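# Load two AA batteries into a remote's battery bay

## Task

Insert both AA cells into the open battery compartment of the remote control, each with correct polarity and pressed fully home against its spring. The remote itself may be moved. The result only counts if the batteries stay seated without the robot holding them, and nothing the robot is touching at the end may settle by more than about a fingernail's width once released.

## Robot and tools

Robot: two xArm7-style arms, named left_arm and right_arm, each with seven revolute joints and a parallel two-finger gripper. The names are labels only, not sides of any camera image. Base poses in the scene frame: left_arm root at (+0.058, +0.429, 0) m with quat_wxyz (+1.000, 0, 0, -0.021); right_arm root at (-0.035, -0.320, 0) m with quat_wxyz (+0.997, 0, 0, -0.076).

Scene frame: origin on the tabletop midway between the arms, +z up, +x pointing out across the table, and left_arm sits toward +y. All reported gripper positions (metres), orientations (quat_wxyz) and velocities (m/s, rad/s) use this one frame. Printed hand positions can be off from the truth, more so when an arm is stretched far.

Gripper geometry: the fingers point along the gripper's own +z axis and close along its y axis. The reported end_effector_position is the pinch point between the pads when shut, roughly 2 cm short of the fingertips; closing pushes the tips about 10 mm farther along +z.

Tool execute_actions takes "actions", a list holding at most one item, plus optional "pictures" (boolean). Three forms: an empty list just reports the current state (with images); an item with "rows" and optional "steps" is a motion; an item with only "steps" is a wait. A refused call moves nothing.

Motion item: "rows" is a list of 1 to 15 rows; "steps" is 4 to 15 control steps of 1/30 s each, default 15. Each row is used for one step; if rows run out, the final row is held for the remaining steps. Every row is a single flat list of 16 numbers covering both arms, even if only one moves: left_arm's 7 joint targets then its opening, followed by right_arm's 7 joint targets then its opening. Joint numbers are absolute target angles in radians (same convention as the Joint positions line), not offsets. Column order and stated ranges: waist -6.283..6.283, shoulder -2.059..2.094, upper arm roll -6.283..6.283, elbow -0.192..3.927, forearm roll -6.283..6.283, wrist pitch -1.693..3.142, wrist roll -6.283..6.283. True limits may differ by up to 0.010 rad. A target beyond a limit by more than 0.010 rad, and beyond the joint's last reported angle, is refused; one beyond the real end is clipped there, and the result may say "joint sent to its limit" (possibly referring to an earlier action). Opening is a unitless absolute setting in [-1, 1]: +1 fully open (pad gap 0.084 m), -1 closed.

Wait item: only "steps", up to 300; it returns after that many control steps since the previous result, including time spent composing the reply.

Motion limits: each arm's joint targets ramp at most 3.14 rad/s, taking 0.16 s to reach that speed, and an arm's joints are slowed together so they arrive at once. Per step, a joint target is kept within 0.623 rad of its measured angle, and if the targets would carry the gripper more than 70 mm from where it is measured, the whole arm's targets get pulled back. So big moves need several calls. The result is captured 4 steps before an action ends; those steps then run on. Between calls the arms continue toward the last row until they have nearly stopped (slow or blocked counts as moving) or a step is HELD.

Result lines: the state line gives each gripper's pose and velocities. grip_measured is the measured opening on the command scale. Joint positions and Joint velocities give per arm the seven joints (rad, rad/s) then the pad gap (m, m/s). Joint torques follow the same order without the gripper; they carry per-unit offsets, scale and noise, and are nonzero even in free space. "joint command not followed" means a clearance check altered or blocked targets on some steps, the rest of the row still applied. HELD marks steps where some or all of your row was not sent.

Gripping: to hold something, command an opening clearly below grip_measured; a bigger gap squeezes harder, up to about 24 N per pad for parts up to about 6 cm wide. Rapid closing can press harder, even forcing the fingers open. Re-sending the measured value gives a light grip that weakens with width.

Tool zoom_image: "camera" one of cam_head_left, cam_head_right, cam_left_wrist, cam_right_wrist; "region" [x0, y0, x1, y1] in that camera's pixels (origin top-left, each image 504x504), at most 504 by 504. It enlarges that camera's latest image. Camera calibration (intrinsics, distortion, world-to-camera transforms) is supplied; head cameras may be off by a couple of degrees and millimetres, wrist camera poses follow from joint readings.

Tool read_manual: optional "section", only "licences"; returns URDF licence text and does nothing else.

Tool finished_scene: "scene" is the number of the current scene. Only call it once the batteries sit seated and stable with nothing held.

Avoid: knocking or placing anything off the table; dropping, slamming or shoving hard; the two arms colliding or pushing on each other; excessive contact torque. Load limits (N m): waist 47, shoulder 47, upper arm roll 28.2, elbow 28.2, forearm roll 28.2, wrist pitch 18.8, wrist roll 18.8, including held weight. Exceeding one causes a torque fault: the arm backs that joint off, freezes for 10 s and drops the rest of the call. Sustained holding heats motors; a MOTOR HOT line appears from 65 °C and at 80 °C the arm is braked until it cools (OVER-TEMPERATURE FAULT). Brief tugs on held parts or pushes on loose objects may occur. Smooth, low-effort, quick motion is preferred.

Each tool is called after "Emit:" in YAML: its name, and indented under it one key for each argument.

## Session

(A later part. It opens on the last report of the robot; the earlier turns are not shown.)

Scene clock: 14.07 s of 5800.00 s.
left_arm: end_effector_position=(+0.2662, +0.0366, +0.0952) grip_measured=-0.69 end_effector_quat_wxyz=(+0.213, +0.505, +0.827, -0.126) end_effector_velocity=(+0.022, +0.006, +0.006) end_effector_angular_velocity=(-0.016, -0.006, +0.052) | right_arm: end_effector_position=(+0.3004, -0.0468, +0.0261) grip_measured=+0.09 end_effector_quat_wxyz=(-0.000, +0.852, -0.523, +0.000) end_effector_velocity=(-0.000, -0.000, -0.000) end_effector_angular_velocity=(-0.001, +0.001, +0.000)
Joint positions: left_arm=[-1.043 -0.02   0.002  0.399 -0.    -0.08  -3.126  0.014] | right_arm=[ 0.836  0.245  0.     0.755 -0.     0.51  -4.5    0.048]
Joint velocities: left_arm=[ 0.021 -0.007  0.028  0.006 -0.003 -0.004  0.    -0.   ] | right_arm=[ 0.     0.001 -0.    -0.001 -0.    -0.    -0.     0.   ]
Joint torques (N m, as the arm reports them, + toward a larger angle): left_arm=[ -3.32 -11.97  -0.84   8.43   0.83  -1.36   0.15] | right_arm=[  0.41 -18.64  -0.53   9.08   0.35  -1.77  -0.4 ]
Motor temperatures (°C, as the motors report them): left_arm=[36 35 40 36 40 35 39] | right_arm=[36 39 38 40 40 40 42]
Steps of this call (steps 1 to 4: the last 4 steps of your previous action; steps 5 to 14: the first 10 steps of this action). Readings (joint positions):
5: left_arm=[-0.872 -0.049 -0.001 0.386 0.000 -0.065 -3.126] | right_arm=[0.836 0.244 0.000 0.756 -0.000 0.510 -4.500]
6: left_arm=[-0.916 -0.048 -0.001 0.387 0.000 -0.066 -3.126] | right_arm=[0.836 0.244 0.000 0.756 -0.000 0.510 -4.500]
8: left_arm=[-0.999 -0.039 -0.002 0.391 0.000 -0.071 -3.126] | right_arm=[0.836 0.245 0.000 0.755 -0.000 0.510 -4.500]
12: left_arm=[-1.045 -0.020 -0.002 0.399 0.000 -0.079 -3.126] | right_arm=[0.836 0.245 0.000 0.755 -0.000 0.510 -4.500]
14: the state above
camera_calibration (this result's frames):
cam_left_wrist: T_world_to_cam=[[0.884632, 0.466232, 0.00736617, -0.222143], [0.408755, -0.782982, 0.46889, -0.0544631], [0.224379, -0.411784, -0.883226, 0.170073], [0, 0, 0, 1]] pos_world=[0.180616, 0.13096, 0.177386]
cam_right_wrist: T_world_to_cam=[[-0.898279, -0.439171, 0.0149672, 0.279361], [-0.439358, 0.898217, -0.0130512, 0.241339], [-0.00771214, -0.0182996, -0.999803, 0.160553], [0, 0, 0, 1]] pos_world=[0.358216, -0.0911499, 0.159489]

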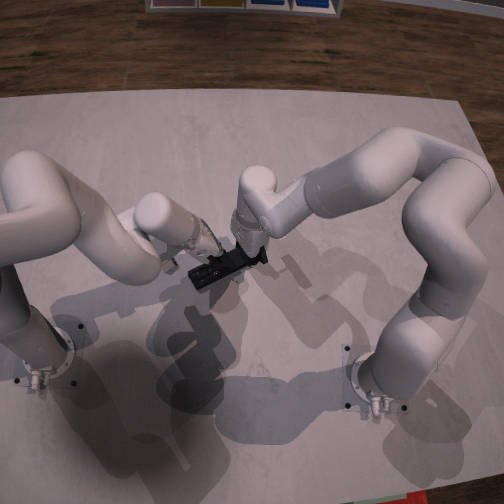

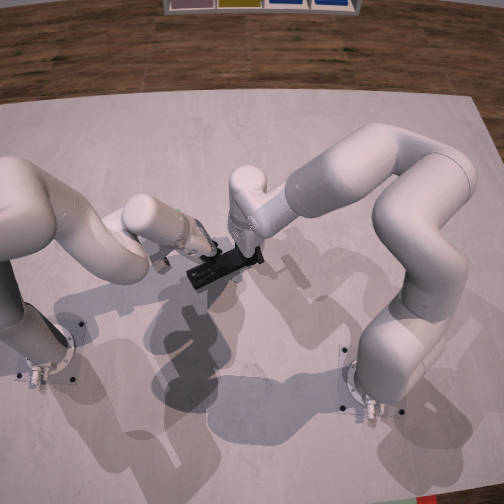

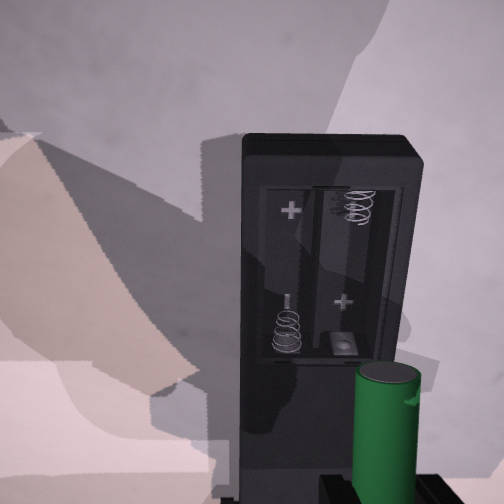

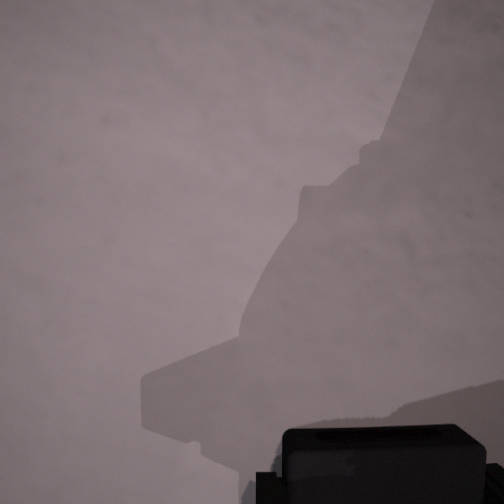

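Emit:
zoom_image:
  camera: "cam_left_wrist"
  region: [230,150,450,400]

Region (230, 150, 450, 400) of cam_left_wrist's 504x504 image, scaled by 2.016, with more detail than that image has; it fills the left 444 columns of this view, and the rest is white.

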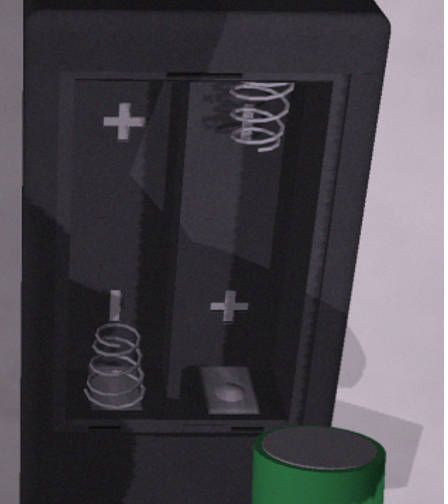

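Emit:
execute_actions:
  actions:
    - {"rows":[[-1.044,0.0,0,0.398,0,-0.102,-3.126,-1,0.8355,0.245,0,0.7553,0,0.5103,-4.4997,-0.5],[-1.044,0.03,0,0.395,0,-0.135,-3.126,-1,0.8355,0.245,0,0.7553,0,0.5103,-4.4997,-0.5],[-1.044,0.06,0,0.392,0,-0.168,-3.126,-1,0.8355,0.245,0,0.7553,0,0.5103,-4.4997,-0.5],[-1.044,0.085,0,0.390,0,-0.195,-3.126,-1,0.8355,0.245,0,0.7553,0,0.5103,-4.4997,-0.5],[-1.044,0.107,0,0.388,0,-0.219,-3.126,-1,0.8355,0.245,0,0.7553,0,0.5103,-4.4997,-0.5],[-1.044,0.122,0,0.389,0,-0.233,-3.126,-1,0.8355,0.245,0,0.7553,0,0.5103,-4.4997,-0.5],[-1.044,0.135,0,0.390,0,-0.245,-3.126,-1,0.8355,0.245,0,0.7553,0,0.5103,-4.4997,-0.5],[-1.044,0.146,0,0.391,0,-0.255,-3.126,-1,0.8355,0.245,0,0.7553,0,0.5103,-4.4997,-0.5],[-1.044,0.155,0,0.392,0,-0.263,-3.126,-1,0.8355,0.245,0,0.7553,0,0.5103,-4.4997,-0.5],[-1.044,0.1647,0,0.3926,0,-0.2721,-3.126,-1,0.8355,0.245,0,0.7553,0,0.5103,-4.4997,-0.5]],"steps":15}

Emit:
execute_actions:
  actions:
    - {"rows":[[-1.044,0.1647,0,0.3926,0,-0.2721,-3.126,-1,0.8355,0.245,0,0.7553,0,0.5103,-4.4997,-0.5]],"steps":10}
  pictures: true

Scene clock: 16.27 s of 5800.00 s.
left_arm: end_effector_position=(+0.2624, +0.0404, +0.0482) grip_measured=-0.69 end_effector_quat_wxyz=(+0.211, +0.507, +0.826, -0.125) end_effector_velocity=(+0.008, -0.018, -0.045) end_effector_angular_velocity=(-0.054, -0.027, -0.001) | right_arm: end_effector_position=(+0.3004, -0.0468, +0.0260) grip_measured=+0.09 end_effector_quat_wxyz=(-0.000, +0.852, -0.523, -0.000) end_effector_velocity=(-0.001, -0.001, -0.001) end_effector_angular_velocity=(-0.001, +0.001, +0.000)
Joint positions: left_arm=[-1.044  0.156  0.     0.39  -0.    -0.261 -3.126  0.014] | right_arm=[ 0.836  0.245  0.     0.755 -0.     0.51  -4.5    0.048]
Joint velocities: left_arm=[-0.002  0.255 -0.001  0.054  0.    -0.262 -0.002 -0.   ] | right_arm=[-0.     0.     0.    -0.002 -0.001 -0.     0.    -0.   ]
Joint torques (N m, as the arm reports them, + toward a larger angle): left_arm=[ -1.7  -15.66   0.07   7.01   0.65  -1.29   0.12] | right_arm=[  0.35 -18.57  -0.52   9.17   0.38  -1.87  -0.34]
Motor temperatures (°C, as the motors report them): left_arm=[36 35 40 37 40 35 39] | right_arm=[36 39 38 40 40 40 42]
Steps of this call (steps 1 to 4: the last 4 steps of your previous action; steps 5 to 15: the robot went on to your last target; steps 16 to 55: nothing new was sent; steps 56 to 66: the first 11 steps of this action). Readings (joint positions):
56: left_arm=[-1.045 -0.020 -0.000 0.400 -0.000 -0.080 -3.126] | right_arm=[0.835 0.245 -0.000 0.755 0.000 0.510 -4.500]
57: left_arm=[-1.045 -0.015 -0.000 0.400 0.000 -0.088 -3.126] | right_arm=[0.835 0.245 -0.000 0.755 0.000 0.510 -4.500]
59: left_arm=[-1.044 0.019 -0.000 0.398 0.000 -0.128 -3.126] | right_arm=[0.836 0.245 -0.000 0.755 0.000 0.510 -4.500]
63: left_arm=[-1.044 0.117 0.000 0.387 -0.000 -0.223 -3.126] | right_arm=[0.835 0.245 0.000 0.755 0.000 0.510 -4.500]
66: the state above

Scene clock: 16.60 s of 5800.00 s.
left_arm: end_effector_position=(+0.2630, +0.0391, +0.0474) grip_measured=-0.69 end_effector_quat_wxyz=(+0.213, +0.507, +0.826, -0.126) end_effector_velocity=(-0.001, +0.002, -0.003) end_effector_angular_velocity=(+0.006, +0.003, +0.001) | right_arm: end_effector_position=(+0.3004, -0.0468, +0.0260) grip_measured=+0.09 end_effector_quat_wxyz=(-0.000, +0.852, -0.523, +0.000) end_effector_velocity=(+0.000, -0.001, -0.000) end_effector_angular_velocity=(-0.000, +0.000, -0.001)
Joint positions: left_arm=[-1.044  0.164 -0.     0.393 -0.    -0.272 -3.126  0.014] | right_arm=[ 0.836  0.245  0.     0.755 -0.     0.51  -4.5    0.048]
Joint velocities: left_arm=[ 0.     0.003  0.    -0.004 -0.    -0.     0.     0.   ] | right_arm=[-0.001 -0.    -0.    -0.    -0.     0.    -0.     0.   ]
Joint torques (N m, as the arm reports them, + toward a larger angle): left_arm=[ -1.84 -13.58   0.36   7.05   0.78  -1.41   0.19] | right_arm=[  0.39 -18.65  -0.37   9.18   0.41  -1.86  -0.36]
Motor temperatures (°C, as the motors report them): left_arm=[36 35 40 37 40 35 39] | right_arm=[36 39 38 40 40 40 42]
Steps of this call (steps 1 to 4: the last 4 steps of your previous action; steps 5 to 10: the first 6 steps of this action). Readings (joint positions):
5: left_arm=[-1.044 0.164 -0.000 0.393 0.000 -0.272 -3.126] | right_arm=[0.835 0.245 -0.000 0.755 0.000 0.510 -4.500]
6: left_arm=[-1.044 0.164 -0.000 0.393 0.000 -0.272 -3.126] | right_arm=[0.836 0.245 0.000 0.755 -0.000 0.510 -4.500]
8: left_arm=[-1.044 0.164 -0.000 0.393 0.000 -0.272 -3.126] | right_arm=[0.836 0.245 0.000 0.755 -0.000 0.510 -4.500]
10: the state above
camera_calibration (this result's frames):
cam_left_wrist: T_world_to_cam=[[0.886457, 0.46275, 0.00754343, -0.220494], [0.405167, -0.78382, 0.470601, -0.0278737], [0.223683, -0.414111, -0.882314, 0.12985], [0, 0, 0, 1]] pos_world=[0.177707, 0.133958, 0.129349]
cam_right_wrist: T_world_to_cam=[[-0.898257, -0.439214, 0.0150135, 0.27934], [-0.439402, 0.898196, -0.0130532, 0.241332], [-0.00775196, -0.0183221, -0.999802, 0.160526], [0, 0, 0, 1]] pos_world=[0.358205, -0.0911324, 0.159451]

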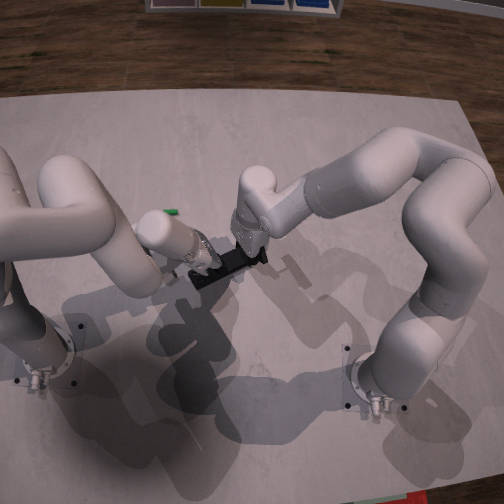

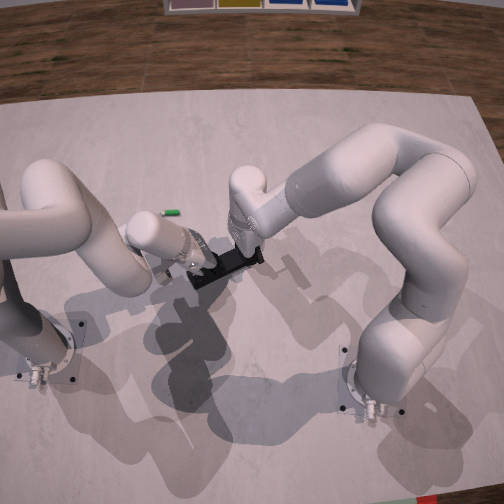

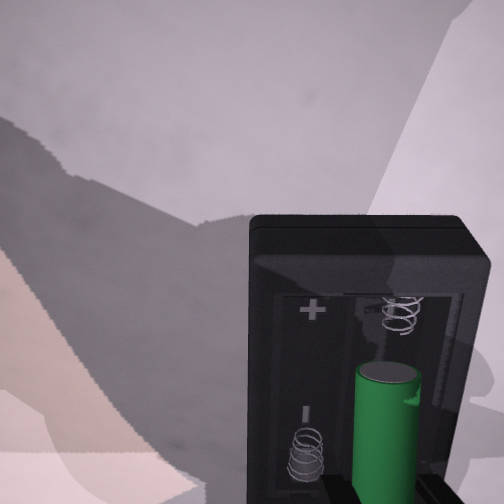

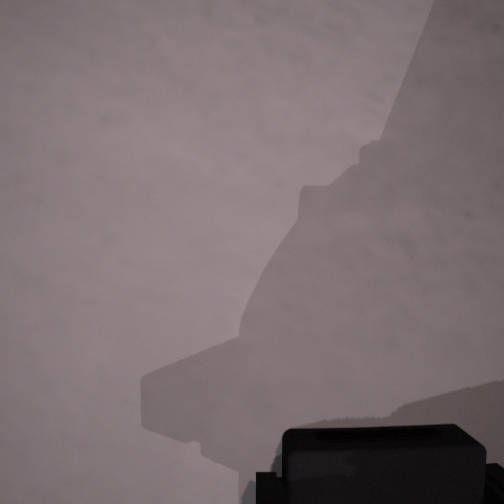

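Emit:
zoom_image:
  camera: "cam_left_wrist"
  region: [240,260,500,504]

Region (240, 260, 500, 504) of cam_left_wrist's 504x504 image, scaled by 1.938, with more detail than that image has; it fills the top 473 rows of this view, and the rest is white.

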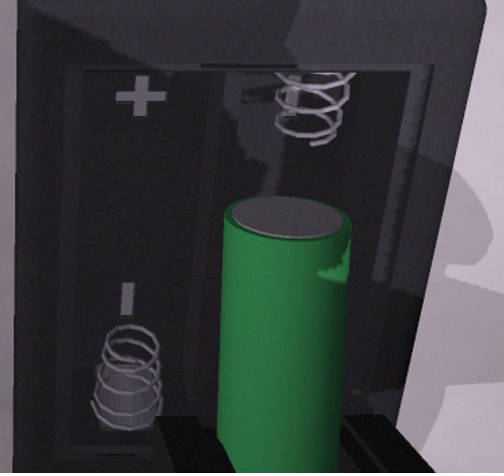

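Emit:
execute_actions:
  actions:
    - {"rows":[[-1.042,0.160,0,0.388,0,-0.274,-3.124,-1,0.8355,0.245,0,0.7553,0,0.5103,-4.4997,-0.5],[-1.040,0.158,0,0.383,0,-0.276,-3.122,-1,0.8355,0.245,0,0.7553,0,0.5103,-4.4997,-0.5],[-1.0395,0.1565,0,0.379,0,-0.2775,-3.122,-1,0.8355,0.245,0,0.7553,0,0.5103,-4.4997,-0.5]],"steps":14}
  pictures: true

Scene clock: 17.90 s of 5800.00 s.
left_arm: end_effector_position=(+0.2627, +0.0438, +0.0470) grip_measured=-0.69 end_effector_quat_wxyz=(+0.213, +0.507, +0.826, -0.125) end_effector_velocity=(+0.000, +0.000, -0.000) end_effector_angular_velocity=(+0.001, +0.001, +0.002) | right_arm: end_effector_position=(+0.3004, -0.0469, +0.0260) grip_measured=+0.09 end_effector_quat_wxyz=(+0.000, +0.852, -0.523, -0.000) end_effector_velocity=(+0.000, -0.000, +0.000) end_effector_angular_velocity=(+0.001, +0.000, -0.001)
Joint positions: left_arm=[-1.039  0.157  0.     0.379 -0.    -0.277 -3.122  0.014] | right_arm=[ 0.835  0.245 -0.     0.755 -0.     0.51  -4.5    0.048]
Joint velocities: left_arm=[ 0.001  0.001  0.     0.    -0.001 -0.    -0.    -0.   ] | right_arm=[-0.001 -0.     0.    -0.     0.001 -0.    -0.     0.   ]
Joint torques (N m, as the arm reports them, + toward a larger angle): left_arm=[ -1.78 -12.75   0.27   6.87   0.67  -1.3    0.07] | right_arm=[  0.45 -18.79  -0.37   9.28   0.44  -1.89  -0.39]
Motor temperatures (°C, as the motors report them): left_arm=[36 35 40 37 40 35 39] | right_arm=[36 39 38 40 40 40 42]
Steps of this call (steps 1 to 4: the last 4 steps of your previous action; steps 5 to 15: the robot went on to your last target; steps 16 to 29: nothing new was sent; steps 30 to 39: the first 10 steps of this action). Readings (joint positions):
30: left_arm=[-1.044 0.165 -0.000 0.392 0.000 -0.272 -3.126] | right_arm=[0.836 0.245 0.000 0.755 -0.000 0.510 -4.500]
31: left_arm=[-1.043 0.163 -0.000 0.391 0.000 -0.273 -3.125] | right_arm=[0.835 0.245 -0.000 0.755 0.000 0.510 -4.500]
33: left_arm=[-1.041 0.158 -0.000 0.383 0.000 -0.276 -3.123] | right_arm=[0.835 0.245 -0.000 0.755 0.000 0.510 -4.500]
37: left_arm=[-1.039 0.156 0.000 0.379 -0.000 -0.277 -3.122] | right_arm=[0.835 0.245 -0.000 0.755 -0.000 0.510 -4.500]
39: the state above
camera_calibration (this result's frames):
cam_left_wrist: T_world_to_cam=[[0.885951, 0.463682, 0.00945808, -0.222463], [0.40539, -0.784159, 0.469844, -0.02395], [0.225275, -0.412425, -0.882699, 0.131035], [0, 0, 0, 1]] pos_world=[0.177282, 0.138413, 0.129021]
cam_right_wrist: T_world_to_cam=[[-0.898299, -0.439119, 0.0152427, 0.279278], [-0.439312, 0.898238, -0.0131312, 0.241382], [-0.00792542, -0.018492, -0.999798, 0.160504], [0, 0, 0, 1]] pos_world=[0.358189, -0.0912142, 0.159385]

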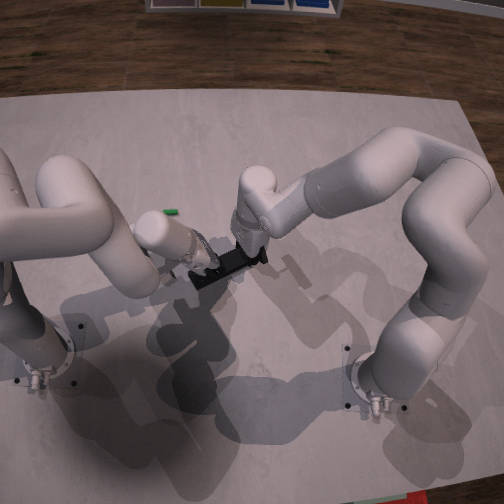

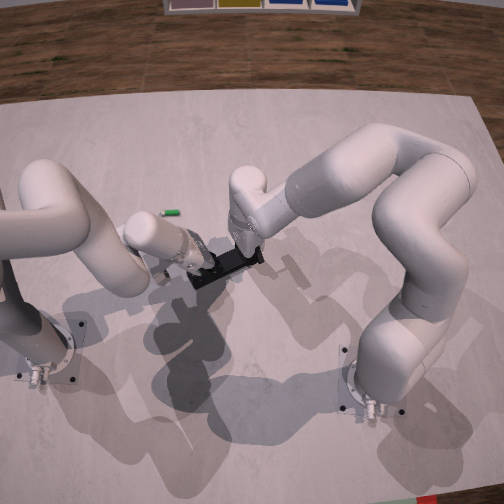

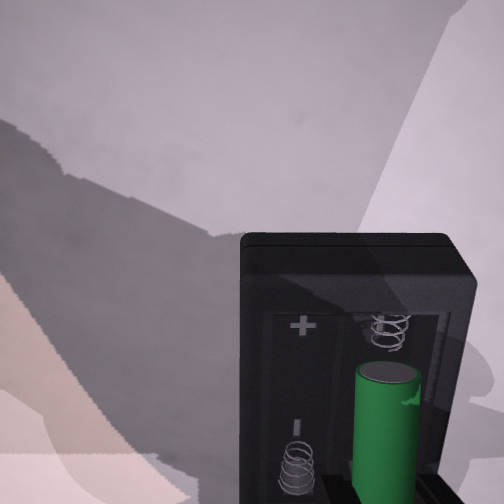

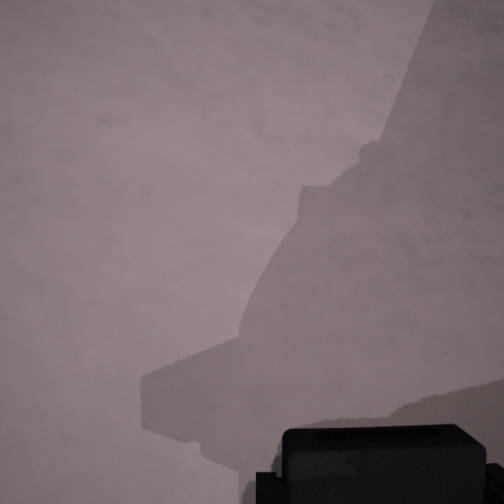

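Emit:
execute_actions:
  actions:
    - {"rows":[[-1.0395,0.1565,0,0.379,0,-0.2775,-3.122,-0.7,0.8355,0.245,0,0.7553,0,0.5103,-4.4997,-0.5],[-1.0395,0.1565,0,0.379,0,-0.2775,-3.122,-0.66,0.8355,0.245,0,0.7553,0,0.5103,-4.4997,-0.5],[-1.0395,0.1565,0,0.379,0,-0.2775,-3.122,-0.62,0.8355,0.245,0,0.7553,0,0.5103,-4.4997,-0.5],[-1.0395,0.1565,0,0.379,0,-0.2775,-3.122,-0.58,0.8355,0.245,0,0.7553,0,0.5103,-4.4997,-0.5],[-1.0395,0.1565,0,0.379,0,-0.2775,-3.122,-0.54,0.8355,0.245,0,0.7553,0,0.5103,-4.4997,-0.5],[-1.0395,0.1565,0,0.379,0,-0.2775,-3.122,-0.5,0.8355,0.245,0,0.7553,0,0.5103,-4.4997,-0.5],[-1.0395,0.1565,0,0.379,0,-0.2775,-3.122,-0.45,0.8355,0.245,0,0.7553,0,0.5103,-4.4997,-0.5],[-1.0395,0.1565,0,0.379,0,-0.2775,-3.122,-0.45,0.8355,0.245,0,0.7553,0,0.5103,-4.4997,-0.5],[-1.0395,0.1565,0,0.379,0,-0.2775,-3.122,-0.45,0.8355,0.245,0,0.7553,0,0.5103,-4.4997,-0.5],[-1.0395,0.13,0,0.385,0,-0.245,-3.122,-0.45,0.8355,0.245,0,0.7553,0,0.5103,-4.4997,-0.5],[-1.0395,0.10,0,0.395,0,-0.205,-3.122,-0.45,0.8355,0.245,0,0.7553,0,0.5103,-4.4997,-0.5],[-1.0395,0.07,0,0.41,0,-0.16,-3.122,-0.45,0.8355,0.245,0,0.7553,0,0.5103,-4.4997,-0.5]],"steps":15}

Emit:
execute_actions:
  actions:
    - {"rows":[[-1.0395,0.07,0,0.42,0,-0.15,-3.122,-1,0.8355,0.245,0,0.7553,0,0.5103,-4.4997,-0.5]],"steps":12}
  pictures: true

Scene clock: 18.73 s of 5800.00 s.
left_arm: end_effector_position=(+0.2626, +0.0440, +0.0476) grip_measured=-0.47 end_effector_quat_wxyz=(+0.212, +0.507, +0.826, -0.124) end_effector_velocity=(-0.003, +0.008, +0.043) end_effector_angular_velocity=(+0.131, +0.069, +0.003) | right_arm: end_effector_position=(+0.3004, -0.0468, +0.0260) grip_measured=+0.09 end_effector_quat_wxyz=(-0.000, +0.852, -0.523, -0.000) end_effector_velocity=(-0.000, -0.000, -0.000) end_effector_angular_velocity=(-0.001, +0.002, -0.001)
Joint positions: left_arm=[-1.039  0.152  0.     0.38   0.    -0.269 -3.122  0.024] | right_arm=[ 0.836  0.245  0.     0.755 -0.     0.51  -4.5    0.048]
Joint velocities: left_arm=[ 0.    -0.265  0.003  0.03  -0.001  0.443  0.001 -0.   ] | right_arm=[-0.     0.001  0.    -0.     0.001  0.001  0.001  0.   ]
Joint torques (N m, as the arm reports them, + toward a larger angle): left_arm=[ -2.01 -22.03   0.12   9.02   0.8   -1.29   0.  ] | right_arm=[  0.32 -18.85  -0.4    9.23   0.56  -1.94  -0.32]
Motor temperatures (°C, as the motors report them): left_arm=[36 35 40 36 40 35 39] | right_arm=[36 39 38 40 40 40 42]
Steps of this call (steps 1 to 4: the last 4 steps of your previous action; steps 5 to 14: the robot went on to your last target; steps 15 to 25: the first 11 steps of this action). Readings (joint positions):
15: left_arm=[-1.039 0.157 0.000 0.379 -0.000 -0.277 -3.122] | right_arm=[0.835 0.245 -0.000 0.755 -0.000 0.510 -4.500]
16: left_arm=[-1.039 0.157 0.000 0.379 -0.000 -0.277 -3.122] | right_arm=[0.835 0.245 -0.000 0.755 -0.000 0.510 -4.500]
18: left_arm=[-1.040 0.156 -0.000 0.379 0.000 -0.278 -3.122] | right_arm=[0.835 0.245 -0.000 0.755 0.000 0.510 -4.500]
22: left_arm=[-1.040 0.156 -0.000 0.379 0.000 -0.278 -3.122] | right_arm=[0.836 0.245 0.000 0.755 0.000 0.510 -4.500]
25: the state above

Scene clock: 19.13 s of 5800.00 s.
left_arm: end_effector_position=(+0.2692, +0.0317, +0.0754) grip_measured=-1.00 end_effector_quat_wxyz=(+0.213, +0.507, +0.826, -0.125) end_effector_velocity=(+0.000, -0.001, +0.001) end_effector_angular_velocity=(-0.001, -0.001, -0.001) | right_arm: end_effector_position=(+0.3004, -0.0468, +0.0260) grip_measured=+0.09 end_effector_quat_wxyz=(-0.000, +0.852, -0.523, -0.000) end_effector_velocity=(-0.000, -0.000, +0.000) end_effector_angular_velocity=(-0.000, +0.000, +0.001)
Joint positions: left_arm=[-1.039  0.071  0.     0.419 -0.    -0.15  -3.122  0.   ] | right_arm=[ 0.836  0.245  0.     0.755  0.     0.51  -4.5    0.048]
Joint velocities: left_arm=[-0.    -0.001 -0.     0.001  0.001  0.001  0.     0.   ] | right_arm=[-0.    -0.    -0.    -0.    -0.     0.    -0.001 -0.   ]
Joint torques (N m, as the arm reports them, + toward a larger angle): left_arm=[ -1.88 -12.92   0.43   8.19   0.59  -1.36   0.18] | right_arm=[  0.41 -18.73  -0.42   9.23   0.45  -1.89  -0.35]
Motor temperatures (°C, as the motors report them): left_arm=[36 35 40 36 40 35 39] | right_arm=[36 39 38 40 40 40 42]
Steps of this call (steps 1 to 4: the last 4 steps of your previous action; steps 5 to 12: the first 8 steps of this action). Readings (joint positions):
5: left_arm=[-1.040 0.069 -0.000 0.414 0.000 -0.167 -3.122] | right_arm=[0.836 0.245 0.000 0.755 0.000 0.510 -4.500]
6: left_arm=[-1.040 0.067 -0.000 0.417 0.000 -0.160 -3.122] | right_arm=[0.835 0.245 -0.000 0.755 0.000 0.510 -4.500]
8: left_arm=[-1.040 0.069 -0.000 0.420 0.000 -0.152 -3.122] | right_arm=[0.836 0.245 0.000 0.755 0.000 0.510 -4.500]
12: the state above
camera_calibration (this result's frames):
cam_left_wrist: T_world_to_cam=[[0.88595, 0.463684, 0.00944877, -0.222848], [0.405814, -0.784919, 0.468207, -0.0494133], [0.224517, -0.410974, -0.883568, 0.149872], [0, 0, 0, 1]] pos_world=[0.183836, 0.126139, 0.157663]
cam_right_wrist: T_world_to_cam=[[-0.89828, -0.439165, 0.0150616, 0.279336], [-0.439354, 0.898219, -0.0130712, 0.241344], [-0.00778819, -0.0183589, -0.999801, 0.160521], [0, 0, 0, 1]] pos_world=[0.358207, -0.0911586, 0.159436]

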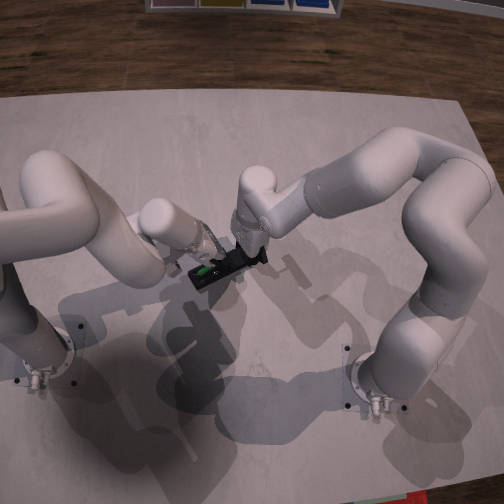

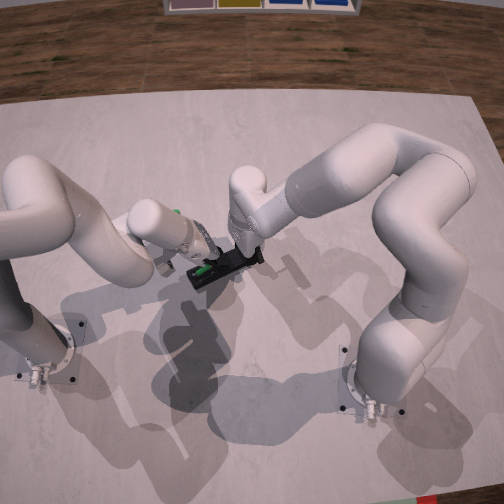

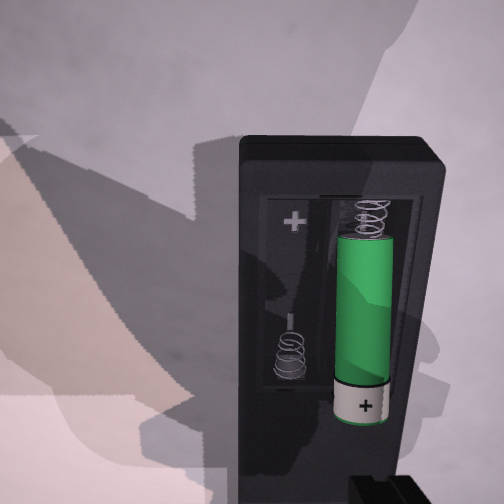

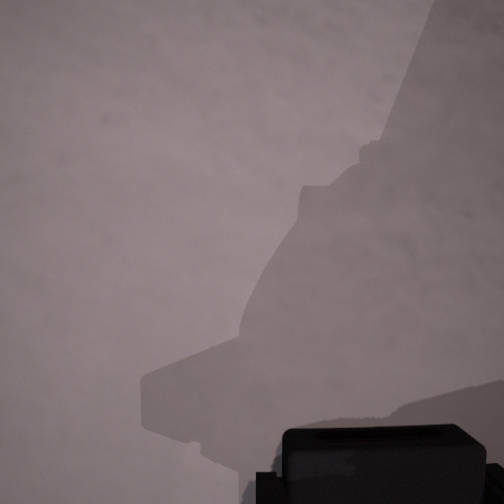

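Emit:
execute_actions:
  actions:
    - {"rows":[[-1.040,0.09,0,0.432,0,-0.158,-3.122,-1,0.8355,0.245,0,0.7553,0,0.5103,-4.4997,-0.5],[-1.040,0.112,0,0.440,0,-0.172,-3.122,-1,0.8355,0.245,0,0.7553,0,0.5103,-4.4997,-0.5],[-1.040,0.13,0,0.442,0,-0.188,-3.122,-1,0.8355,0.245,0,0.7553,0,0.5103,-4.4997,-0.5],[-1.040,0.147,0,0.443,0,-0.204,-3.122,-1,0.8355,0.245,0,0.7553,0,0.5103,-4.4997,-0.5],[-1.040,0.1617,0,0.4436,0,-0.2181,-3.122,-1,0.8355,0.245,0,0.7553,0,0.5103,-4.4997,-0.5],[-1.040,0.1617,0,0.4436,0,-0.2181,-3.122,-1,0.8355,0.245,0,0.7553,0,0.5103,-4.4997,-0.5],[-1.040,0.1617,0,0.4436,0,-0.2181,-3.122,-1,0.8355,0.245,0,0.7553,0,0.5103,-4.4997,-0.5],[-1.040,0.159,0,0.434,0,-0.225,-3.122,-1,0.8355,0.245,0,0.7553,0,0.5103,-4.4997,-0.5],[-1.040,0.156,0,0.424,0,-0.232,-3.122,-1,0.8355,0.245,0,0.7553,0,0.5103,-4.4997,-0.5],[-1.040,0.1535,0,0.415,0,-0.2385,-3.122,-1,0.8355,0.245,0,0.7553,0,0.5103,-4.4997,-0.5],[-1.040,0.1511,0,0.4055,0,-0.2456,-3.122,-1,0.8355,0.245,0,0.7553,0,0.5103,-4.4997,-0.5]],"steps":15}

Emit:
execute_actions:
  actions:
    - {"rows":[[-1.040,0.1511,0,0.4055,0,-0.2456,-3.122,-1,0.8355,0.245,0,0.7553,0,0.5103,-4.4997,-0.5]],"steps":8}
  pictures: true

Scene clock: 20.30 s of 5800.00 s.
left_arm: end_effector_position=(+0.2693, +0.0310, +0.0543) grip_measured=-1.00 end_effector_quat_wxyz=(+0.213, +0.507, +0.826, -0.125) end_effector_velocity=(-0.031, +0.055, -0.004) end_effector_angular_velocity=(-0.051, -0.027, -0.004) | right_arm: end_effector_position=(+0.3004, -0.0467, +0.0260) grip_measured=+0.09 end_effector_quat_wxyz=(-0.000, +0.852, -0.523, -0.000) end_effector_velocity=(-0.002, +0.003, +0.000) end_effector_angular_velocity=(+0.003, -0.001, +0.007)
Joint positions: left_arm=[-1.04   0.156  0.     0.425 -0.    -0.232 -3.122  0.   ] | right_arm=[ 0.836  0.245  0.     0.755  0.     0.51  -4.5    0.048]
Joint velocities: left_arm=[-0.001 -0.101 -0.002 -0.247 -0.    -0.204  0.002  0.   ] | right_arm=[ 0.003 -0.     0.005  0.001  0.001 -0.001  0.    -0.   ]
Joint torques (N m, as the arm reports them, + toward a larger angle): left_arm=[ -1.7  -12.97   0.5    6.47   0.41  -1.25   0.09] | right_arm=[  0.01 -18.56  -1.01   9.13   0.37  -1.83  -0.34]
Motor temperatures (°C, as the motors report them): left_arm=[36 35 40 37 40 35 39] | right_arm=[36 39 38 40 40 40 42]
Steps of this call (steps 1 to 4: the last 4 steps of your previous action; steps 5 to 15: the robot went on to your last target; steps 16 to 24: nothing new was sent; steps 25 to 35: the first 11 steps of this action). Readings (joint positions):
25: left_arm=[-1.040 0.070 0.000 0.420 -0.000 -0.150 -3.122] | right_arm=[0.835 0.245 -0.000 0.755 0.000 0.510 -4.500]
26: left_arm=[-1.040 0.075 -0.000 0.423 -0.000 -0.153 -3.122] | right_arm=[0.835 0.245 -0.000 0.755 -0.000 0.510 -4.500]
28: left_arm=[-1.040 0.105 -0.000 0.437 0.000 -0.172 -3.122] | right_arm=[0.836 0.245 0.000 0.755 -0.000 0.510 -4.500]
32: left_arm=[-1.040 0.161 0.000 0.441 -0.000 -0.214 -3.122] | right_arm=[0.836 0.245 0.000 0.755 -0.000 0.510 -4.500]
35: the state above

Scene clock: 20.57 s of 5800.00 s.
left_arm: end_effector_position=(+0.2671, +0.0351, +0.0537) grip_measured=-1.00 end_effector_quat_wxyz=(+0.215, +0.507, +0.825, -0.126) end_effector_velocity=(-0.001, +0.003, -0.003) end_effector_angular_velocity=(+0.008, +0.004, -0.001) | right_arm: end_effector_position=(+0.3000, -0.0461, +0.0260) grip_measured=+0.09 end_effector_quat_wxyz=(-0.000, +0.853, -0.522, -0.000) end_effector_velocity=(+0.002, -0.002, +0.000) end_effector_angular_velocity=(+0.000, -0.002, -0.006)
Joint positions: left_arm=[-1.04   0.15  -0.     0.407  0.    -0.246 -3.122  0.   ] | right_arm=[ 0.836  0.245  0.001  0.755  0.     0.51  -4.5    0.048]
Joint velocities: left_arm=[ 0.     0.004  0.    -0.003  0.001  0.002  0.001  0.   ] | right_arm=[-0.002 -0.001 -0.004  0.     0.    -0.    -0.     0.   ]
Joint torques (N m, as the arm reports them, + toward a larger angle): left_arm=[ -1.89 -11.92   0.19   5.25   0.48  -0.51   0.11] | right_arm=[ -2.5  -18.89  -3.46   9.04   0.34  -1.66  -0.4 ]
Motor temperatures (°C, as the motors report them): left_arm=[36 35 40 36 40 35 39] | right_arm=[36 39 38 40 40 40 42]
Steps of this call (steps 1 to 4: the last 4 steps of your previous action; steps 5 to 8: the first 4 steps of this action). Readings (joint positions):
5: left_arm=[-1.040 0.150 -0.000 0.407 0.000 -0.246 -3.122] | right_arm=[0.836 0.245 0.002 0.755 0.000 0.510 -4.500]
6: left_arm=[-1.040 0.150 -0.000 0.407 0.000 -0.247 -3.122] | right_arm=[0.836 0.245 0.002 0.755 0.000 0.510 -4.500]
8: the state above
camera_calibration (this result's frames):
cam_left_wrist: T_world_to_cam=[[0.886215, 0.463177, 0.00948323, -0.22239], [0.40411, -0.782886, 0.473058, -0.0356066], [0.226534, -0.415399, -0.88098, 0.132056], [0, 0, 0, 1]] pos_world=[0.181559, 0.129986, 0.135291]
cam_right_wrist: T_world_to_cam=[[-0.89755, -0.440658, 0.0149874, 0.278924], [-0.440843, 0.897494, -0.0127214, 0.240943], [-0.00784527, -0.0180252, -0.999807, 0.160582], [0, 0, 0, 1]] pos_world=[0.357826, -0.0904399, 0.159436]

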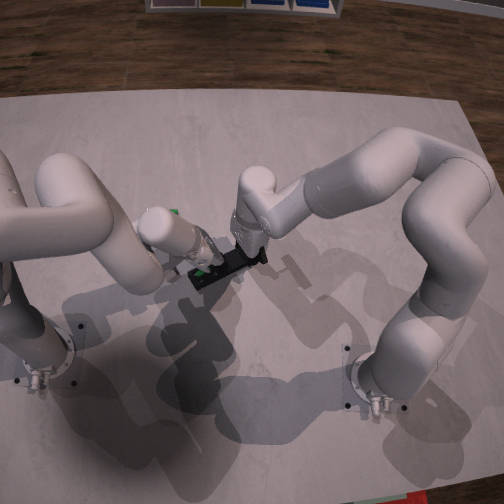

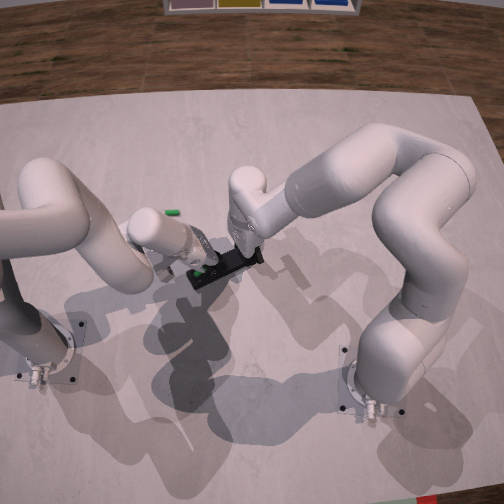

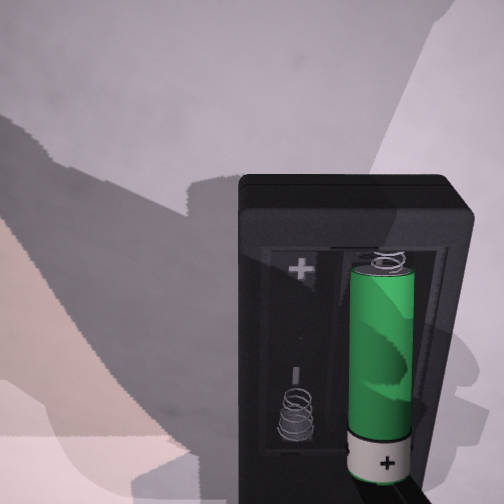

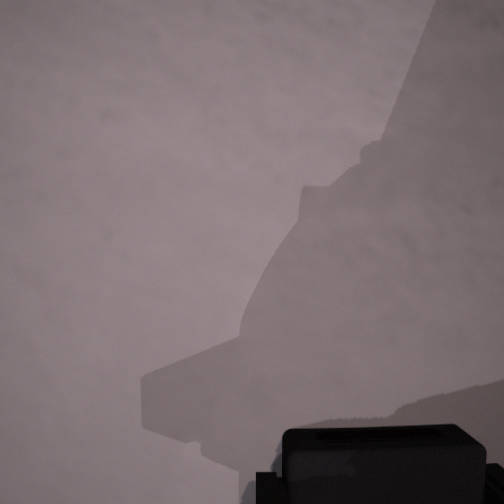

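Emit:
execute_actions:
  actions:
    - {"rows":[[-1.040,0.150,0,0.402,0,-0.248,-3.122,-1,0.8355,0.245,0,0.7553,0,0.5103,-4.4997,-0.5],[-1.040,0.1489,0,0.3989,0,-0.25,-3.122,-1,0.8355,0.245,0,0.7553,0,0.5103,-4.4997,-0.5],[-1.040,0.1489,0,0.3989,0,-0.25,-3.122,-1,0.8355,0.245,0,0.7553,0,0.5103,-4.4997,-0.5],[-1.040,0.153,0,0.3993,0,-0.2538,-3.122,-1,0.8355,0.245,0,0.7553,0,0.5103,-4.4997,-0.5],[-1.040,0.157,0,0.3997,0,-0.2575,-3.122,-1,0.8355,0.245,0,0.7553,0,0.5103,-4.4997,-0.5],[-1.040,0.1615,0,0.400,0,-0.2613,-3.122,-1,0.8355,0.245,0,0.7553,0,0.5103,-4.4997,-0.5]],"steps":12}
  pictures: true

Scene clock: 21.07 s of 5800.00 s.
left_arm: end_effector_position=(+0.2659, +0.0373, +0.0500) grip_measured=-1.00 end_effector_quat_wxyz=(+0.214, +0.507, +0.825, -0.126) end_effector_velocity=(-0.003, +0.008, -0.021) end_effector_angular_velocity=(+0.025, +0.013, +0.003) | right_arm: end_effector_position=(+0.3002, -0.0463, +0.0261) grip_measured=+0.09 end_effector_quat_wxyz=(-0.000, +0.853, -0.522, -0.000) end_effector_velocity=(-0.001, +0.001, -0.000) end_effector_angular_velocity=(+0.001, -0.000, +0.003)
Joint positions: left_arm=[-1.04   0.16  -0.     0.401  0.    -0.26  -3.122  0.   ] | right_arm=[ 0.836  0.245  0.001  0.755  0.     0.51  -4.5    0.048]
Joint velocities: left_arm=[ 0.001  0.061  0.001 -0.004 -0.001 -0.037  0.     0.   ] | right_arm=[ 0.001  0.     0.002  0.    -0.001 -0.001  0.001 -0.   ]
Joint torques (N m, as the arm reports them, + toward a larger angle): left_arm=[ -1.58 -12.57   0.21   3.86   0.42   0.05   0.1 ] | right_arm=[ -4.54 -18.72  -5.38   8.76   0.03  -1.44  -0.34]
Motor temperatures (°C, as the motors report them): left_arm=[36 35 40 36 40 35 39] | right_arm=[36 39 38 40 40 40 42]
Steps of this call (steps 1 to 4: the last 4 steps of your previous action; steps 5 to 7: the robot went on to your last target; steps 8 to 15: the first 8 steps of this action). Readings (joint positions):
8: left_arm=[-1.040 0.151 -0.000 0.406 0.000 -0.246 -3.122] | right_arm=[0.836 0.245 0.001 0.755 0.000 0.510 -4.500]
9: left_arm=[-1.040 0.150 -0.000 0.405 0.000 -0.247 -3.122] | right_arm=[0.836 0.245 0.001 0.755 0.000 0.510 -4.500]
11: left_arm=[-1.040 0.149 -0.000 0.401 0.000 -0.250 -3.122] | right_arm=[0.836 0.245 0.001 0.755 0.000 0.510 -4.500]
15: the state above
camera_calibration (this result's frames):
cam_left_wrist: T_world_to_cam=[[0.886228, 0.463153, 0.00947213, -0.222334], [0.404463, -0.783571, 0.47162, -0.0316217], [0.225854, -0.414131, -0.881751, 0.130156], [0, 0, 0, 1]] pos_world=[0.180432, 0.132099, 0.131784]
cam_right_wrist: T_world_to_cam=[[-0.897866, -0.44002, 0.0148144, 0.279181], [-0.440202, 0.897807, -0.0128148, 0.241087], [-0.00766168, -0.0180273, -0.999808, 0.160567], [0, 0, 0, 1]] pos_world=[0.358024, -0.0907098, 0.15949]

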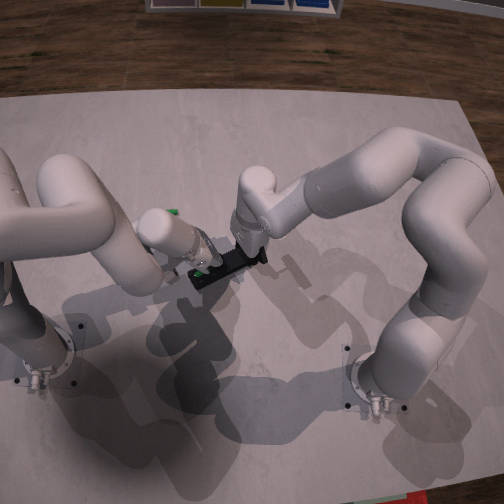

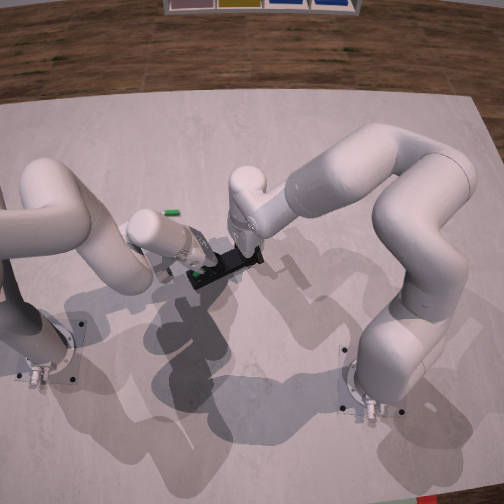

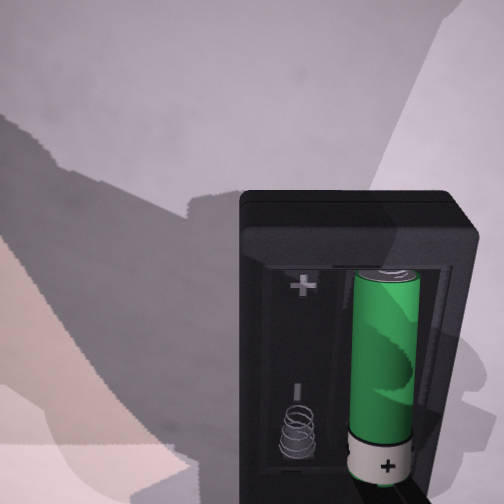

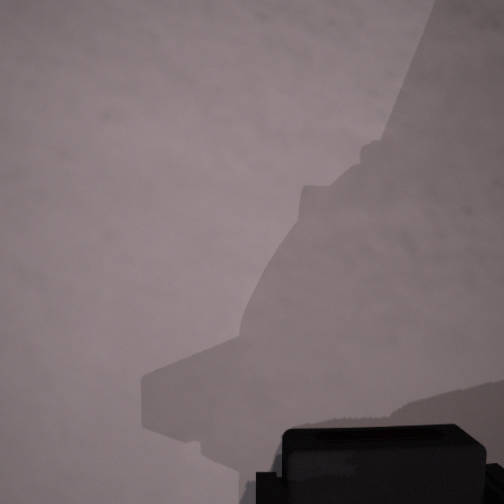

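Emit:
execute_actions:
  actions:
    - {"rows":[[-1.040,0.164,0,0.4003,0,-0.2637,-3.122,-1,0.8355,0.245,0,0.7553,0,0.5103,-4.4997,-0.5],[-1.040,0.167,0,0.4007,0,-0.2663,-3.122,-1,0.8355,0.245,0,0.7553,0,0.5103,-4.4997,-0.5],[-1.040,0.1698,0,0.401,0,-0.2688,-3.122,-1,0.8355,0.245,0,0.7553,0,0.5103,-4.4997,-0.5],[-1.040,0.1698,0,0.401,0,-0.2688,-3.122,-1,0.8355,0.245,0,0.7553,0,0.5103,-4.4997,-0.5],[-1.040,0.1698,0,0.401,0,-0.2688,-3.122,-1,0.8355,0.245,0,0.7553,0,0.5103,-4.4997,-0.5],[-1.040,0.15,0,0.402,0,-0.248,-3.122,-1,0.8355,0.245,0,0.7553,0,0.5103,-4.4997,-0.5],[-1.040,0.12,0,0.407,0,-0.213,-3.122,-1,0.8355,0.245,0,0.7553,0,0.5103,-4.4997,-0.5],[-1.040,0.09,0,0.412,0,-0.178,-3.122,-1,0.8355,0.245,0,0.7553,0,0.5103,-4.4997,-0.5],[-1.040,0.07,0,0.42,0,-0.15,-3.122,-1,0.8355,0.245,0,0.7553,0,0.5103,-4.4997,-0.5]],"steps":15}

Emit:
execute_actions:
  actions:
    - {"rows":[[-1.040,0.07,0,0.42,0,-0.15,-3.122,-1,0.8355,0.245,0,0.7553,0,0.5103,-4.4997,-0.5]],"steps":6}
  pictures: true

Scene clock: 21.77 s of 5800.00 s.
left_arm: end_effector_position=(+0.2676, +0.0342, +0.0693) grip_measured=-1.00 end_effector_quat_wxyz=(+0.211, +0.507, +0.826, -0.124) end_effector_velocity=(+0.028, -0.056, +0.173) end_effector_angular_velocity=(-0.086, -0.045, -0.003) | right_arm: end_effector_position=(+0.3012, -0.0483, +0.0259) grip_measured=+0.09 end_effector_quat_wxyz=(+0.001, +0.852, -0.524, +0.000) end_effector_velocity=(+0.023, -0.032, +0.000) end_effector_angular_velocity=(-0.015, -0.006, -0.081)
Joint positions: left_arm=[-1.04   0.086  0.     0.412 -0.    -0.169 -3.122  0.   ] | right_arm=[ 0.834  0.245 -0.002  0.755 -0.     0.511 -4.5    0.048]
Joint velocities: left_arm=[-0.002 -0.505 -0.002  0.129 -0.002  0.537  0.001  0.   ] | right_arm=[-0.028 -0.005 -0.057 -0.004 -0.004  0.006  0.001 -0.001]
Joint torques (N m, as the arm reports them, + toward a larger angle): left_arm=[-1.74 -4.86  0.58  6.27  0.49 -1.39  0.15] | right_arm=[  0.03 -18.15  -1.26   8.95   0.48  -1.76  -0.37]
Motor temperatures (°C, as the motors report them): left_arm=[36 35 40 36 40 35 39] | right_arm=[36 39 38 40 40 40 42]
Steps of this call (steps 1 to 4: the last 4 steps of your previous action; steps 5 to 10: the robot went on to your last target; steps 11 to 21: the first 11 steps of this action). Readings (joint positions):
11: left_arm=[-1.040 0.161 -0.000 0.401 0.000 -0.262 -3.122] | right_arm=[0.836 0.245 0.001 0.755 0.000 0.510 -4.500]
12: left_arm=[-1.040 0.162 -0.000 0.401 0.000 -0.263 -3.122] | right_arm=[0.836 0.245 0.001 0.755 0.000 0.510 -4.500]
14: left_arm=[-1.040 0.167 -0.000 0.401 0.000 -0.267 -3.122] | right_arm=[0.836 0.245 0.000 0.755 0.000 0.510 -4.500]
18: left_arm=[-1.040 0.151 0.000 0.402 0.000 -0.245 -3.122] | right_arm=[0.836 0.245 0.001 0.756 0.000 0.510 -4.500]
21: the state above

Scene clock: 21.97 s of 5800.00 s.
left_arm: end_effector_position=(+0.2682, +0.0332, +0.0736) grip_measured=-1.00 end_effector_quat_wxyz=(+0.210, +0.507, +0.827, -0.123) end_effector_velocity=(+0.001, -0.004, +0.001) end_effector_angular_velocity=(-0.006, -0.004, -0.003) | right_arm: end_effector_position=(+0.3014, -0.0484, +0.0259) grip_measured=+0.09 end_effector_quat_wxyz=(+0.000, +0.851, -0.524, +0.000) end_effector_velocity=(-0.010, +0.014, +0.000) end_effector_angular_velocity=(+0.006, +0.002, +0.035)
Joint positions: left_arm=[-1.04   0.072  0.     0.416 -0.    -0.148 -3.122  0.   ] | right_arm=[ 0.834  0.245 -0.002  0.755 -0.     0.511 -4.5    0.048]
Joint velocities: left_arm=[-0.     0.008 -0.     0.009  0.003 -0.006 -0.     0.   ] | right_arm=[ 0.013  0.001  0.024  0.001  0.    -0.002  0.001  0.   ]
Joint torques (N m, as the arm reports them, + toward a larger angle): left_arm=[ -1.72 -13.29   0.34   8.29   0.57  -1.34   0.04] | right_arm=[ -0.05 -18.43  -0.69   8.99   0.47  -1.79  -0.32]
Motor temperatures (°C, as the motors report them): left_arm=[36 35 40 36 40 35 39] | right_arm=[36 39 38 40 40 40 42]
Steps of this call (steps 1 to 4: the last 4 steps of your previous action; steps 5 to 6: the first 2 steps of this action). Readings (joint positions):
5: left_arm=[-1.040 0.071 0.000 0.416 -0.000 -0.148 -3.122] | right_arm=[0.834 0.245 -0.003 0.755 -0.000 0.511 -4.500]
6: the state above
camera_calibration (this result's frames):
cam_left_wrist: T_world_to_cam=[[0.886135, 0.463332, 0.00941102, -0.222695], [0.406746, -0.787322, 0.463337, -0.046733], [0.222089, -0.406752, -0.886132, 0.149877], [0, 0, 0, 1]] pos_world=[0.18306, 0.127351, 0.156559]
cam_right_wrist: T_world_to_cam=[[-0.899921, -0.435779, 0.015453, 0.28018], [-0.435982, 0.899848, -0.0138976, 0.242273], [-0.0078491, -0.0192439, -0.999784, 0.16037], [0, 0, 0, 1]] pos_world=[0.359025, -0.092826, 0.159373]

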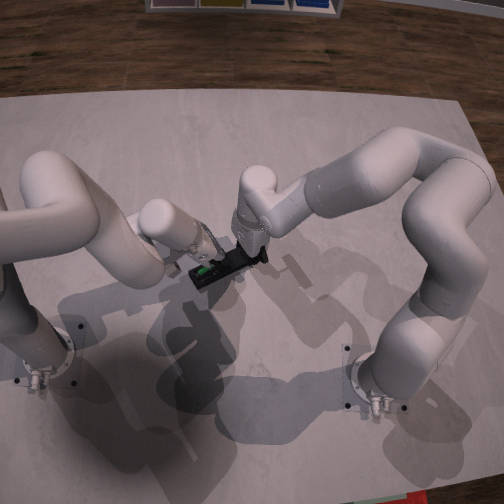

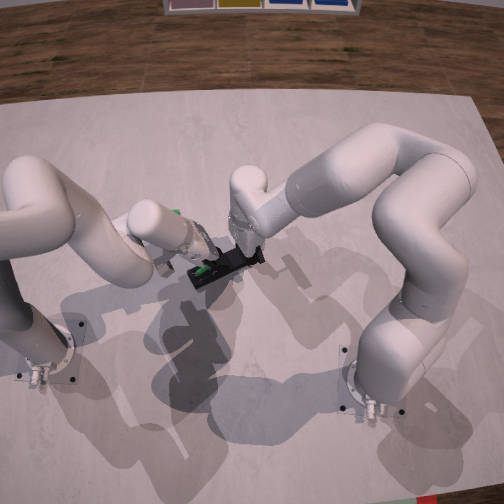

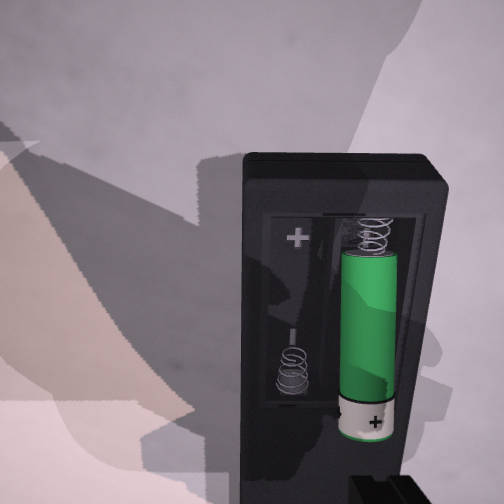

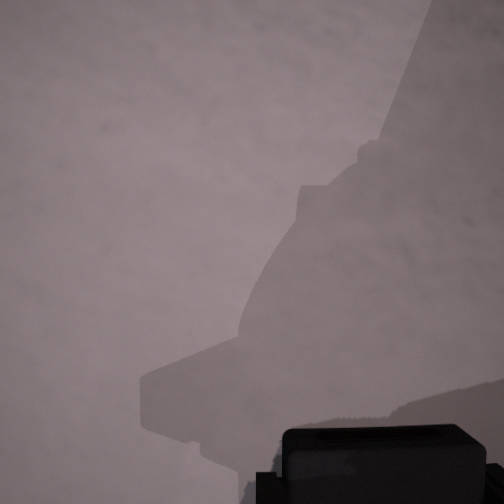

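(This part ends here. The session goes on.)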